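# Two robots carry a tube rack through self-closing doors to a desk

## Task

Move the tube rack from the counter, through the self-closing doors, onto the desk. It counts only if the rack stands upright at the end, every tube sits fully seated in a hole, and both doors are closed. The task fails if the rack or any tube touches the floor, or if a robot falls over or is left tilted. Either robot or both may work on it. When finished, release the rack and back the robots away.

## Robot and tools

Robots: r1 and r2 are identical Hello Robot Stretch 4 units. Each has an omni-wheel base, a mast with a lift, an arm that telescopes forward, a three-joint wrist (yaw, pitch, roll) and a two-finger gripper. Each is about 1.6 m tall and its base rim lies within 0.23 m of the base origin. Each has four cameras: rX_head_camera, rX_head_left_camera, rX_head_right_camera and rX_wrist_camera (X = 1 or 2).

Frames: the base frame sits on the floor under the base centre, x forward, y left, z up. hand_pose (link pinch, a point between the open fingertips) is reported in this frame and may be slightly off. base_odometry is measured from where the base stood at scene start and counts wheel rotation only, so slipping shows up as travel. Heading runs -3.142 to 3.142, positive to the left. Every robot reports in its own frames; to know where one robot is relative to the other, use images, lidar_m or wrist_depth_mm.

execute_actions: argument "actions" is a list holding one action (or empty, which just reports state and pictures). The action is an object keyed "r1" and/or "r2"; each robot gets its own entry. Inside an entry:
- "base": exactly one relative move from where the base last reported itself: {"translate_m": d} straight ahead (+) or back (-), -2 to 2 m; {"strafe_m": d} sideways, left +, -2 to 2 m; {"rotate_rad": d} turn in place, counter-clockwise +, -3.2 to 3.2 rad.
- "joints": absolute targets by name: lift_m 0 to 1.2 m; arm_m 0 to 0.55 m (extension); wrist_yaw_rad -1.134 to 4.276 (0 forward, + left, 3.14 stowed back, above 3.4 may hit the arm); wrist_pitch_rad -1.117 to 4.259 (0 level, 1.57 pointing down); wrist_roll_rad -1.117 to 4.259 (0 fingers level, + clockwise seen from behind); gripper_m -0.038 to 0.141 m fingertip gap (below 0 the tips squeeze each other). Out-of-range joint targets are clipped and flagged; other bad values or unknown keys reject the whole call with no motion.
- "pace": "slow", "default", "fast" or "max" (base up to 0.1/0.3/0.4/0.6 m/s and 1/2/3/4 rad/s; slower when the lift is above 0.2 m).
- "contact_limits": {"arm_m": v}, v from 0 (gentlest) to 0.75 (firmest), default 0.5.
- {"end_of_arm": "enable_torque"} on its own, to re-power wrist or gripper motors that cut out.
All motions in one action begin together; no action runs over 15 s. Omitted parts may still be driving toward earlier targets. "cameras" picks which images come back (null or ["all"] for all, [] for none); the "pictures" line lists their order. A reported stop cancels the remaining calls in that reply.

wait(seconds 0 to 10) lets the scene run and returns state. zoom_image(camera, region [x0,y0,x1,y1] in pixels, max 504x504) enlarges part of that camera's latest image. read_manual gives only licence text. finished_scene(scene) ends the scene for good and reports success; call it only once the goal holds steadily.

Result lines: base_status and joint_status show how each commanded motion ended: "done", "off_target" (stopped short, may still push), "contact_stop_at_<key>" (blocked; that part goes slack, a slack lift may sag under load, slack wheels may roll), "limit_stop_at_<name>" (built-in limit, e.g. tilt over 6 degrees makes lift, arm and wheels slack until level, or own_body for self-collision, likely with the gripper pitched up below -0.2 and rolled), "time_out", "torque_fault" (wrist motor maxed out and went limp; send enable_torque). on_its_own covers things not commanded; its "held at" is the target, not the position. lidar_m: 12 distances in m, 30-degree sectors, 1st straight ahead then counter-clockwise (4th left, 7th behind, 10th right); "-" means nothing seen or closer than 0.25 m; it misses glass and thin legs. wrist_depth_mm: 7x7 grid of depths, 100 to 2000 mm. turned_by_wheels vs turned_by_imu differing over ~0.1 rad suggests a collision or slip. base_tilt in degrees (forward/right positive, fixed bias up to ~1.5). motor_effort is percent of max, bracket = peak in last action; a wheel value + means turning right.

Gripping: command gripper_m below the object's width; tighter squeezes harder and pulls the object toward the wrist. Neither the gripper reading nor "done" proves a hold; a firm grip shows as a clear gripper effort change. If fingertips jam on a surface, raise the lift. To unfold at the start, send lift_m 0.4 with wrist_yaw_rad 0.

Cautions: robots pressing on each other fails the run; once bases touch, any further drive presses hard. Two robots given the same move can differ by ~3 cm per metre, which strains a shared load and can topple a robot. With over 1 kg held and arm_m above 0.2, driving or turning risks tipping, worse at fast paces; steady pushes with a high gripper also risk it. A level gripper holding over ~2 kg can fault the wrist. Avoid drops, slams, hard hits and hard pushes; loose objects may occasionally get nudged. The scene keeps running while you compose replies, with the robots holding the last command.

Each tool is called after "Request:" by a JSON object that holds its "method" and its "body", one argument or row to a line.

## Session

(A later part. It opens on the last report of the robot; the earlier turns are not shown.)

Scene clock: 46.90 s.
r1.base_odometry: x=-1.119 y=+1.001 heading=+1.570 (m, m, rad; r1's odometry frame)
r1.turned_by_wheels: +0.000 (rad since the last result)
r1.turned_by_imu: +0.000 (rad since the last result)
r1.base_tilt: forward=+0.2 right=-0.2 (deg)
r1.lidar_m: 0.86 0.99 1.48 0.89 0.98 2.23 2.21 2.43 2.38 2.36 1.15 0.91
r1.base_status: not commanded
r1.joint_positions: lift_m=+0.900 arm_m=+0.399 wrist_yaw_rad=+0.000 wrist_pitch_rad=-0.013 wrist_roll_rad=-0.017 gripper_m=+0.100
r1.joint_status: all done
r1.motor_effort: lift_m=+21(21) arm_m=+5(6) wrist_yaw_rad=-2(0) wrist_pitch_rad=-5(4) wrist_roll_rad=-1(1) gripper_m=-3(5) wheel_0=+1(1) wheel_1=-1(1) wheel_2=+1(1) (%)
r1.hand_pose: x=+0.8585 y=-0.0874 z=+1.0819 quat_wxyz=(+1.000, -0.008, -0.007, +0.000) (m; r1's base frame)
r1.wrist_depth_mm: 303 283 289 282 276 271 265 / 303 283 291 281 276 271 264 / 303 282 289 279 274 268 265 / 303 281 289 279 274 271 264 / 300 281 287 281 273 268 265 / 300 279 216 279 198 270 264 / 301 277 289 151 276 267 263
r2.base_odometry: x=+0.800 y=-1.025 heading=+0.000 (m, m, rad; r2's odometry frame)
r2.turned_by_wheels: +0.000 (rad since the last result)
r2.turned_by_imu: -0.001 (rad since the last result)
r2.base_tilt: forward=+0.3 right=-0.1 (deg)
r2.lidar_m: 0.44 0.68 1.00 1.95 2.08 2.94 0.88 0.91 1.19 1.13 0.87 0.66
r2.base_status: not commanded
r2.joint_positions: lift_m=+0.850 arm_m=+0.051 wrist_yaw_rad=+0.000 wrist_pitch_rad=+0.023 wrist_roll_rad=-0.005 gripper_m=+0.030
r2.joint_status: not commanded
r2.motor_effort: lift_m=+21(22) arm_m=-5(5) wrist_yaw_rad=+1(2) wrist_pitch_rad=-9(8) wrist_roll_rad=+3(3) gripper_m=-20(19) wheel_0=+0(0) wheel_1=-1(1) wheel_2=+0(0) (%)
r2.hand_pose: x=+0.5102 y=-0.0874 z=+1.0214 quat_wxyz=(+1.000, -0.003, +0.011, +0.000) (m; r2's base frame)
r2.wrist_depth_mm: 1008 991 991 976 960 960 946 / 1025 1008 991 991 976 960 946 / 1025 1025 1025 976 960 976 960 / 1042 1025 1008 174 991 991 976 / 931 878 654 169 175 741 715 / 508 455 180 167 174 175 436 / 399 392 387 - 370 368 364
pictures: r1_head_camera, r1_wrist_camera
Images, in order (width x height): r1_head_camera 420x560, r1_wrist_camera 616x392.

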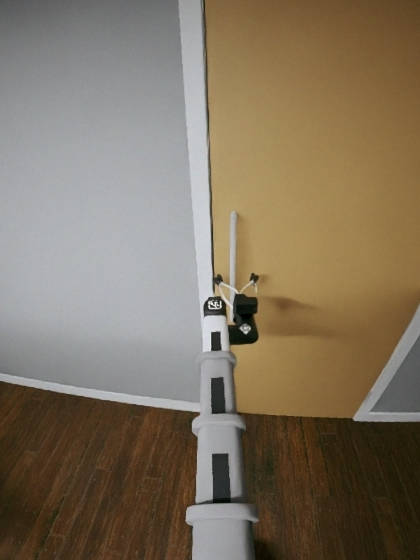

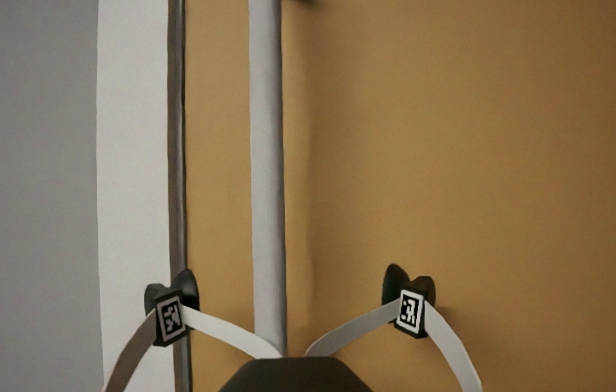

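Request:
{"method": "execute_actions", "body": {
  "actions": [
    {"r1":{"joints":{"gripper_m":-0.02}}}
  ],
  "cameras": []
}}

Request:
{"method": "execute_actions", "body": {
  "actions": [
    {"r1":{"base":{"strafe_m":-0.08},"joints":{"arm_m":0.05},"pace":"slow"}}
  ],
  "cameras": []
}}

Request:
{"method": "execute_actions", "body": {
  "actions": [
    {"r1":{"base":{"translate_m":-0.2},"pace":"slow"}}
  ],
  "cameras": []
}}

Request:
{"method": "execute_actions", "body": {
  "actions": [
    {"r1":{"base":{"strafe_m":-0.2},"pace":"slow"}}
  ],
  "cameras": ["r1_head_camera"]
}}

Scene clock: 50.47 s.
r1.base_odometry: x=-1.119 y=+1.001 heading=+1.572 (m, m, rad; r1's odometry frame)
r1.turned_by_wheels: +0.001 (rad since the last result)
r1.turned_by_imu: +0.000 (rad since the last result)
r1.base_tilt: forward=+0.3 right=-0.3 (deg)
r1.lidar_m: 0.82 0.99 1.52 0.87 1.01 2.24 2.22 2.43 2.36 2.37 1.14 0.89
r1.base_status: not commanded
r1.joint_positions: lift_m=+0.900 arm_m=+0.399 wrist_yaw_rad=+0.009 wrist_pitch_rad=-0.013 wrist_roll_rad=-0.017 gripper_m=-0.019
r1.joint_status: all done
r1.on_its_own: wrist_yaw_rad is at rest, and its effort (-28) is outside its rest range (-13 to +13)
r1.motor_effort: lift_m=+21(21) arm_m=+3(5) wrist_yaw_rad=-28(35) wrist_pitch_rad=-4(4) wrist_roll_rad=-1(1) gripper_m=-20(20) wheel_0=+6(6) wheel_1=+3(3) wheel_2=+8(8) (%)
r1.hand_pose: x=+0.8596 y=-0.0847 z=+1.0819 quat_wxyz=(+1.000, -0.008, -0.007, +0.005) (m; r1's base frame)
r1.wrist_depth_mm: 304 282 281 272 268 262 257 / 306 283 282 273 268 260 255 / 304 283 282 272 268 262 257 / 304 282 282 272 267 262 257 / 304 282 279 272 268 263 255 / 304 281 195 206 264 260 257 / 304 154 278 206 267 258 257
r2.base_odometry: x=+0.800 y=-1.025 heading=+0.000 (m, m, rad; r2's odometry frame)
r2.turned_by_wheels: +0.000 (rad since the last result)
r2.turned_by_imu: -0.001 (rad since the last result)
r2.base_tilt: forward=+0.3 right=-0.2 (deg)
r2.lidar_m: 0.44 0.68 0.99 1.95 2.09 2.94 0.87 0.91 1.17 1.13 0.85 0.66
r2.base_status: not commanded
r2.joint_positions: lift_m=+0.850 arm_m=+0.051 wrist_yaw_rad=+0.000 wrist_pitch_rad=+0.023 wrist_roll_rad=-0.005 gripper_m=+0.030
r2.joint_status: not commanded
r2.motor_effort: lift_m=+22(22) arm_m=-5(5) wrist_yaw_rad=+1(1) wrist_pitch_rad=-9(9) wrist_roll_rad=+3(2) gripper_m=-19(19) wheel_0=+0(0) wheel_1=-1(1) wheel_2=-1(1) (%)
r2.hand_pose: x=+0.5102 y=-0.0874 z=+1.0214 quat_wxyz=(+1.000, -0.003, +0.011, +0.000) (m; r2's base frame)
r2.wrist_depth_mm: 1008 1008 991 976 960 960 946 / 1025 1008 1008 976 976 960 946 / 1025 1025 1008 991 976 976 960 / 1042 1025 1008 173 1008 976 976 / 931 878 654 169 175 741 723 / 508 455 180 167 174 174 433 / 402 392 387 - 373 370 364
pictures: none
No camera images: the call's "cameras" was empty. Leave "cameras" out to get every camera's image.

Scene clock: 55.23 s.
torque_fault: r1.wrist_yaw_rad switched itself off since the last result.
r1.base_odometry: x=-1.039 y=+1.001 heading=+1.572 (m, m, rad; r1's odometry frame)
r1.turned_by_wheels: +0.000 (rad since the last result)
r1.turned_by_imu: +0.000 (rad since the last result)
r1.base_tilt: forward=+0.2 right=-0.3 (deg)
r1.lidar_m: 0.46 0.98 1.47 0.95 1.14 2.23 2.23 2.41 2.30 2.28 1.11 0.61
r1.base_status: done
r1.joint_positions: lift_m=+0.900 arm_m=+0.051 wrist_yaw_rad=+0.105 wrist_pitch_rad=-0.011 wrist_roll_rad=-0.017 gripper_m=-0.019
r1.joint_status: all done
r1.on_its_own: wrist_yaw_rad is off since a torque_fault, until you send "end_of_arm": "enable_torque" (your +0.000 is given up)
r1.motor_effort: lift_m=+21(21) arm_m=-6(11) wrist_yaw_rad=+0(100) wrist_pitch_rad=-10(9) wrist_roll_rad=-1(1) gripper_m=-21(26) wheel_0=+1(33) wheel_1=-2(17) wheel_2=+2(25) (%)
r1.hand_pose: x=+0.5180 y=-0.0568 z=+1.0813 quat_wxyz=(+0.999, -0.008, -0.006, +0.052) (m; r1's base frame)
r1.wrist_depth_mm: 723 691 255 272 290 310 329 / 732 691 255 271 290 310 330 / 732 691 255 271 289 309 329 / 732 683 255 270 286 307 327 / 732 683 254 270 287 309 325 / 723 699 193 200 184 306 325 / 715 154 250 198 285 309 327
r2.base_odometry: x=+0.800 y=-1.025 heading=+0.000 (m, m, rad; r2's odometry frame)
r2.turned_by_wheels: +0.000 (rad since the last result)
r2.turned_by_imu: -0.002 (rad since the last result)
r2.base_tilt: forward=+0.2 right=-0.1 (deg)
r2.lidar_m: 0.45 0.68 0.99 1.96 2.08 2.95 0.95 0.99 1.17 1.15 0.86 0.64
r2.base_status: not commanded
r2.joint_positions: lift_m=+0.850 arm_m=+0.051 wrist_yaw_rad=+0.000 wrist_pitch_rad=+0.023 wrist_roll_rad=-0.005 gripper_m=+0.030
r2.joint_status: not commanded
r2.motor_effort: lift_m=+22(21) arm_m=-5(5) wrist_yaw_rad=+0(0) wrist_pitch_rad=-8(9) wrist_roll_rad=+3(2) gripper_m=-22(18) wheel_0=+0(0) wheel_1=-1(1) wheel_2=-1(1) (%)
r2.hand_pose: x=+0.5102 y=-0.0874 z=+1.0214 quat_wxyz=(+1.000, -0.003, +0.011, +0.000) (m; r2's base frame)
r2.wrist_depth_mm: 1008 1008 991 976 960 960 931 / 1008 1008 991 991 976 960 946 / 1025 1025 1008 991 976 960 960 / 1042 1025 1008 173 976 976 976 / 917 878 654 168 175 732 715 / 504 455 180 167 174 175 436 / 399 392 387 - 370 370 364
pictures: none
No camera images: the call's "cameras" was empty. Leave "cameras" out to get every camera's image.

Scene clock: 58.50 s.
r1.base_odometry: x=-1.039 y=+0.801 heading=+1.571 (m, m, rad; r1's odometry frame)
r1.turned_by_wheels: +0.000 (rad since the last result)
r1.turned_by_imu: -0.001 (rad since the last result)
r1.base_tilt: forward=+0.2 right=-0.3 (deg)
r1.lidar_m: 0.55 1.18 1.82 0.95 1.99 2.07 2.02 2.20 2.25 2.25 1.39 0.67
r1.base_status: done
r1.joint_positions: lift_m=+0.900 arm_m=+0.051 wrist_yaw_rad=-0.400 wrist_pitch_rad=-0.013 wrist_roll_rad=-0.017 gripper_m=-0.020
r1.joint_status: not commanded
r1.on_its_own: wrist_yaw_rad is off since a torque_fault, until you send "end_of_arm": "enable_torque" (your +0.000 is given up)
r1.motor_effort: lift_m=+21(21) arm_m=-3(6) wrist_yaw_rad=+1(1) wrist_pitch_rad=-5(11) wrist_roll_rad=-1(1) gripper_m=-15(24) wheel_0=-2(7) wheel_1=-2(4) wheel_2=-1(7) (%)
r1.hand_pose: x=+0.4530 y=-0.1929 z=+1.0818 quat_wxyz=(+0.980, -0.010, -0.005, -0.199) (m; r1's base frame)
r1.wrist_depth_mm: 277 319 415 559 842 1060 1138 / 277 319 415 559 831 1060 1138 / 281 319 413 549 831 1060 1138 / 279 319 413 554 831 1042 1138 / 278 317 407 539 820 1025 1138 / 276 315 188 200 759 1042 1118 / 273 289 379 181 707 1025 1160
r2.base_odometry: x=+0.800 y=-1.025 heading=+0.000 (m, m, rad; r2's odometry frame)
r2.turned_by_wheels: +0.000 (rad since the last result)
r2.turned_by_imu: -0.001 (rad since the last result)
r2.base_tilt: forward=+0.4 right=-0.1 (deg)
r2.lidar_m: 0.44 0.67 0.99 1.95 2.08 2.95 0.97 1.27 1.17 1.13 0.85 0.66
r2.base_status: not commanded
r2.joint_positions: lift_m=+0.850 arm_m=+0.051 wrist_yaw_rad=+0.000 wrist_pitch_rad=+0.023 wrist_roll_rad=-0.005 gripper_m=+0.030
r2.joint_status: not commanded
r2.motor_effort: lift_m=+22(22) arm_m=-5(5) wrist_yaw_rad=+1(0) wrist_pitch_rad=-9(9) wrist_roll_rad=+4(3) gripper_m=-19(20) wheel_0=+0(0) wheel_1=-1(1) wheel_2=-1(1) (%)
r2.hand_pose: x=+0.5102 y=-0.0874 z=+1.0214 quat_wxyz=(+1.000, -0.003, +0.011, +0.000) (m; r2's base frame)
r2.wrist_depth_mm: 1008 1008 991 976 960 946 946 / 1025 1008 1008 976 976 960 946 / 1025 1025 1008 976 976 976 960 / 1042 1008 1025 174 991 976 960 / 931 878 654 168 175 741 715 / 508 455 180 167 174 175 436 / 399 392 389 - 373 368 364
pictures: none
No camera images: the call's "cameras" was empty. Leave "cameras" out to get every camera's image.

Scene clock: 61.63 s.
r1.base_odometry: x=-0.839 y=+0.801 heading=+1.571 (m, m, rad; r1's odometry frame)
r1.turned_by_wheels: +0.000 (rad since the last result)
r1.turned_by_imu: -0.001 (rad since the last result)
r1.base_tilt: forward=+0.2 right=-0.3 (deg)
r1.lidar_m: 1.06 1.15 1.76 1.16 2.23 2.10 2.06 2.24 2.06 2.06 1.38 1.09
r1.base_status: done
r1.joint_positions: lift_m=+0.900 arm_m=+0.051 wrist_yaw_rad=-0.400 wrist_pitch_rad=-0.013 wrist_roll_rad=-0.017 gripper_m=-0.020
r1.joint_status: not commanded
r1.on_its_own: wrist_yaw_rad is off since a torque_fault, until you send "end_of_arm": "enable_torque" (your +0.000 is given up)
r1.motor_effort: lift_m=+21(21) arm_m=-3(3) wrist_yaw_rad=+0(1) wrist_pitch_rad=-5(5) wrist_roll_rad=-1(1) gripper_m=-15(16) wheel_0=+1(6) wheel_1=-1(4) wheel_2=+0(0) (%)
r1.hand_pose: x=+0.4530 y=-0.1929 z=+1.0818 quat_wxyz=(+0.980, -0.010, -0.005, -0.199) (m; r1's base frame)
r1.wrist_depth_mm: 723 759 820 866 946 1025 1118 / 715 759 831 854 931 1025 1118 / 715 759 820 878 946 1025 1098 / 715 759 820 866 946 1008 1098 / 715 759 820 854 931 1025 1098 / 715 750 188 199 878 1008 1098 / 707 732 788 182 878 1025 1098
r2.base_odometry: x=+0.800 y=-1.025 heading=+0.000 (m, m, rad; r2's odometry frame)
r2.turned_by_wheels: +0.000 (rad since the last result)
r2.turned_by_imu: -0.001 (rad since the last result)
r2.base_tilt: forward=+0.3 right=-0.2 (deg)
r2.lidar_m: 0.46 0.66 1.00 1.95 2.07 2.95 1.17 1.48 1.17 1.14 0.86 0.65
r2.base_status: not commanded
r2.joint_positions: lift_m=+0.850 arm_m=+0.051 wrist_yaw_rad=+0.000 wrist_pitch_rad=+0.023 wrist_roll_rad=-0.005 gripper_m=+0.030
r2.joint_status: not commanded
r2.motor_effort: lift_m=+22(22) arm_m=-5(5) wrist_yaw_rad=+0(1) wrist_pitch_rad=-9(9) wrist_roll_rad=+3(4) gripper_m=-17(17) wheel_0=+0(0) wheel_1=-1(1) wheel_2=-1(1) (%)
r2.hand_pose: x=+0.5102 y=-0.0874 z=+1.0214 quat_wxyz=(+1.000, -0.003, +0.011, +0.000) (m; r2's base frame)
r2.wrist_depth_mm: 1008 991 991 976 960 960 946 / 1025 991 991 991 976 960 960 / 1042 1025 1008 976 976 976 960 / 1042 1025 1008 174 991 991 960 / 931 878 654 168 175 741 715 / 508 459 180 167 174 174 436 / 402 392 387 - 370 370 362
pictures: r1_head_camera
Images, in order (width x height): r1_head_camera 420x560.

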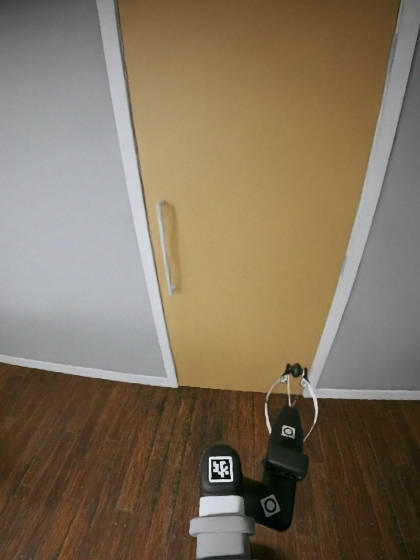

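Request:
{"method": "execute_actions", "body": {
  "actions": [
    {"r1":{"end_of_arm":"enable_torque"}}
  ],
  "cameras": []
}}

Request:
{"method": "execute_actions", "body": {
  "actions": [
    {"r1":{"base":{"strafe_m":0.305},"joints":{"wrist_yaw_rad":0,"gripper_m":0.1,"arm_m":0.4}}}
  ],
  "cameras": []
}}

Request:
{"method": "execute_actions", "body": {
  "actions": [
    {"r1":{"base":{"translate_m":0.08},"joints":{"arm_m":0.52}}}
  ],
  "cameras": ["r1_wrist_camera"]
}}

Request:
{"method": "execute_actions", "body": {
  "actions": [
    {"r1":{"joints":{"gripper_m":-0.035}}}
  ],
  "cameras": []
}}

Request:
{"method": "execute_actions", "body": {
  "actions": [
    {"r1":{"joints":{"arm_m":0.27},"pace":"slow"}}
  ],
  "cameras": []
}}

Request:
{"method": "execute_actions", "body": {
  "actions": [
    {"r1":{"base":{"strafe_m":-0.2},"joints":{"arm_m":0.0},"pace":"slow"}}
  ],
  "cameras": ["r1_head_camera"]
}}

Scene clock: 65.93 s.
r1.base_odometry: x=-0.839 y=+0.801 heading=+1.571 (m, m, rad; r1's odometry frame)
r1.turned_by_wheels: +0.000 (rad since the last result)
r1.turned_by_imu: -0.001 (rad since the last result)
r1.base_tilt: forward=+0.2 right=-0.3 (deg)
r1.lidar_m: 1.06 1.15 1.77 1.16 2.23 2.09 2.06 2.23 2.07 2.05 1.34 1.08
r1.base_status: not commanded
r1.joint_positions: lift_m=+0.900 arm_m=+0.051 wrist_yaw_rad=-0.400 wrist_pitch_rad=-0.013 wrist_roll_rad=-0.017 gripper_m=-0.020
r1.joint_status: not commanded
r1.end_of_arm: enable_torque: each motor that was off is on again
r1.on_its_own: wrist_yaw_rad is held at -0.400, not at your +0.000, since a torque_fault
r1.motor_effort: lift_m=+21(21) arm_m=-3(3) wrist_yaw_rad=+3(1) wrist_pitch_rad=-6(5) wrist_roll_rad=-1(1) gripper_m=-16(13) wheel_0=+1(1) wheel_1=-1(1) wheel_2=+0(0) (%)
r1.hand_pose: x=+0.4530 y=-0.1929 z=+1.0818 quat_wxyz=(+0.980, -0.010, -0.005, -0.199) (m; r1's base frame)
r1.wrist_depth_mm: 715 768 820 866 931 1025 1118 / 723 759 809 878 946 1025 1078 / 723 768 809 866 931 1025 1098 / 715 768 809 866 931 1008 1098 / 723 759 820 891 931 1008 1098 / 715 759 188 200 904 1008 1098 / 715 732 788 182 904 991 1060
r2.base_odometry: x=+0.800 y=-1.025 heading=+0.000 (m, m, rad; r2's odometry frame)
r2.turned_by_wheels: +0.000 (rad since the last result)
r2.turned_by_imu: -0.001 (rad since the last result)
r2.base_tilt: forward=+0.3 right=+0.0 (deg)
r2.lidar_m: 0.45 0.66 1.00 1.94 2.08 2.92 1.17 1.49 1.18 1.13 0.87 0.65
r2.base_status: not commanded
r2.joint_positions: lift_m=+0.850 arm_m=+0.051 wrist_yaw_rad=+0.000 wrist_pitch_rad=+0.023 wrist_roll_rad=-0.005 gripper_m=+0.030
r2.joint_status: not commanded
r2.motor_effort: lift_m=+22(22) arm_m=-5(5) wrist_yaw_rad=+1(1) wrist_pitch_rad=-9(9) wrist_roll_rad=+2(3) gripper_m=-23(18) wheel_0=+0(0) wheel_1=-1(1) wheel_2=+0(1) (%)
r2.hand_pose: x=+0.5102 y=-0.0874 z=+1.0214 quat_wxyz=(+1.000, -0.003, +0.011, +0.000) (m; r2's base frame)
r2.wrist_depth_mm: 1008 1008 991 976 976 960 946 / 1025 1008 1008 976 976 976 946 / 1042 1025 1008 991 976 976 960 / 1042 1042 1025 173 976 976 976 / 931 878 654 169 175 741 715 / 504 459 180 167 175 174 436 / 399 394 384 - 370 368 364
pictures: none
No camera images: the call's "cameras" was empty. Leave "cameras" out to get every camera's image.

Scene clock: 68.27 s.
r1.base_odometry: x=-1.144 y=+0.801 heading=+1.571 (m, m, rad; r1's odometry frame)
r1.turned_by_wheels: +0.000 (rad since the last result)
r1.turned_by_imu: +0.000 (rad since the last result)
r1.base_tilt: forward=+0.2 right=-0.3 (deg)
r1.lidar_m: 1.04 1.22 0.98 0.85 1.88 2.05 2.02 2.20 2.38 2.34 1.41 1.11
r1.base_status: done
r1.joint_positions: lift_m=+0.900 arm_m=+0.399 wrist_yaw_rad=+0.000 wrist_pitch_rad=-0.013 wrist_roll_rad=-0.017 gripper_m=+0.100
r1.joint_status: all done
r1.motor_effort: lift_m=+20(21) arm_m=+5(6) wrist_yaw_rad=+0(2) wrist_pitch_rad=-4(6) wrist_roll_rad=-1(1) gripper_m=+0(17) wheel_0=+0(9) wheel_1=-2(7) wheel_2=-1(3) (%)
r1.hand_pose: x=+0.8585 y=-0.0874 z=+1.0819 quat_wxyz=(+1.000, -0.008, -0.007, +0.000) (m; r1's base frame)
r1.wrist_depth_mm: 521 512 496 488 477 459 459 / 525 512 492 484 473 469 455 / 525 504 492 484 473 466 459 / 517 508 488 484 473 459 455 / 521 512 488 484 477 462 455 / 517 508 477 484 198 462 455 / 517 504 488 152 473 459 452
r2.base_odometry: x=+0.800 y=-1.025 heading=+0.000 (m, m, rad; r2's odometry frame)
r2.turned_by_wheels: +0.000 (rad since the last result)
r2.turned_by_imu: -0.001 (rad since the last result)
r2.base_tilt: forward=+0.3 right=-0.2 (deg)
r2.lidar_m: 0.44 0.68 0.98 1.95 2.08 2.95 0.87 1.06 1.18 1.13 0.86 0.66
r2.base_status: not commanded
r2.joint_positions: lift_m=+0.850 arm_m=+0.051 wrist_yaw_rad=+0.000 wrist_pitch_rad=+0.023 wrist_roll_rad=-0.005 gripper_m=+0.030
r2.joint_status: not commanded
r2.motor_effort: lift_m=+22(22) arm_m=-5(5) wrist_yaw_rad=+0(0) wrist_pitch_rad=-8(8) wrist_roll_rad=+2(4) gripper_m=-22(23) wheel_0=-1(0) wheel_1=-1(1) wheel_2=-1(1) (%)
r2.hand_pose: x=+0.5102 y=-0.0874 z=+1.0214 quat_wxyz=(+1.000, -0.003, +0.011, +0.000) (m; r2's base frame)
r2.wrist_depth_mm: 1025 1008 991 976 976 946 946 / 1025 1008 1008 976 976 960 946 / 1025 1025 1008 976 976 976 960 / 1042 1025 1025 173 991 976 976 / 931 878 654 169 175 741 715 / 508 459 180 167 174 175 436 / 402 392 387 - 370 368 364
pictures: none
No camera images: the call's "cameras" was empty. Leave "cameras" out to get every camera's image.

Scene clock: 69.67 s.
r1.base_odometry: x=-1.145 y=+0.881 heading=+1.571 (m, m, rad; r1's odometry frame)
r1.turned_by_wheels: +0.000 (rad since the last result)
r1.turned_by_imu: -0.001 (rad since the last result)
r1.base_tilt: forward=+0.2 right=-0.2 (deg)
r1.lidar_m: 0.94 1.12 1.69 0.85 1.90 2.10 2.08 2.29 2.40 2.37 1.29 1.03
r1.base_status: done
r1.joint_positions: lift_m=+0.900 arm_m=+0.519 wrist_yaw_rad=+0.000 wrist_pitch_rad=-0.013 wrist_roll_rad=-0.017 gripper_m=+0.100
r1.joint_status: all done
r1.motor_effort: lift_m=+20(20) arm_m=+5(3) wrist_yaw_rad=-1(1) wrist_pitch_rad=-5(4) wrist_roll_rad=-1(1) gripper_m=-2(4) wheel_0=+0(3) wheel_1=-1(7) wheel_2=+1(6) (%)
r1.hand_pose: x=+0.9785 y=-0.0874 z=+1.0819 quat_wxyz=(+1.000, -0.008, -0.007, +0.000) (m; r1's base frame)
r1.wrist_depth_mm: 306 300 290 283 278 271 267 / 307 297 289 282 279 272 266 / 307 298 289 283 278 271 267 / 307 300 290 282 279 271 267 / 304 298 290 282 278 272 266 / 304 297 279 283 197 273 267 / 304 281 278 152 278 270 266
r2.base_odometry: x=+0.800 y=-1.025 heading=+0.000 (m, m, rad; r2's odometry frame)
r2.turned_by_wheels: +0.000 (rad since the last result)
r2.turned_by_imu: -0.001 (rad since the last result)
r2.base_tilt: forward=+0.4 right=-0.1 (deg)
r2.lidar_m: 0.46 0.67 0.99 1.95 2.08 2.95 0.85 1.06 1.17 1.14 0.87 0.65
r2.base_status: not commanded
r2.joint_positions: lift_m=+0.850 arm_m=+0.051 wrist_yaw_rad=+0.000 wrist_pitch_rad=+0.023 wrist_roll_rad=-0.005 gripper_m=+0.030
r2.joint_status: not commanded
r2.motor_effort: lift_m=+22(21) arm_m=-5(5) wrist_yaw_rad=+0(1) wrist_pitch_rad=-8(8) wrist_roll_rad=+3(3) gripper_m=-20(18) wheel_0=+0(0) wheel_1=-1(1) wheel_2=-1(0) (%)
r2.hand_pose: x=+0.5102 y=-0.0874 z=+1.0214 quat_wxyz=(+1.000, -0.003, +0.011, +0.000) (m; r2's base frame)
r2.wrist_depth_mm: 1008 1008 976 976 960 960 946 / 1025 1008 991 991 976 960 946 / 1025 1025 1008 976 976 976 960 / 1042 1042 1008 174 991 976 976 / 931 878 654 168 175 732 715 / 508 459 180 167 174 174 436 / 399 392 387 - 370 368 364
pictures: r1_wrist_camera
Images, in order (width x height): r1_wrist_camera 616x392.

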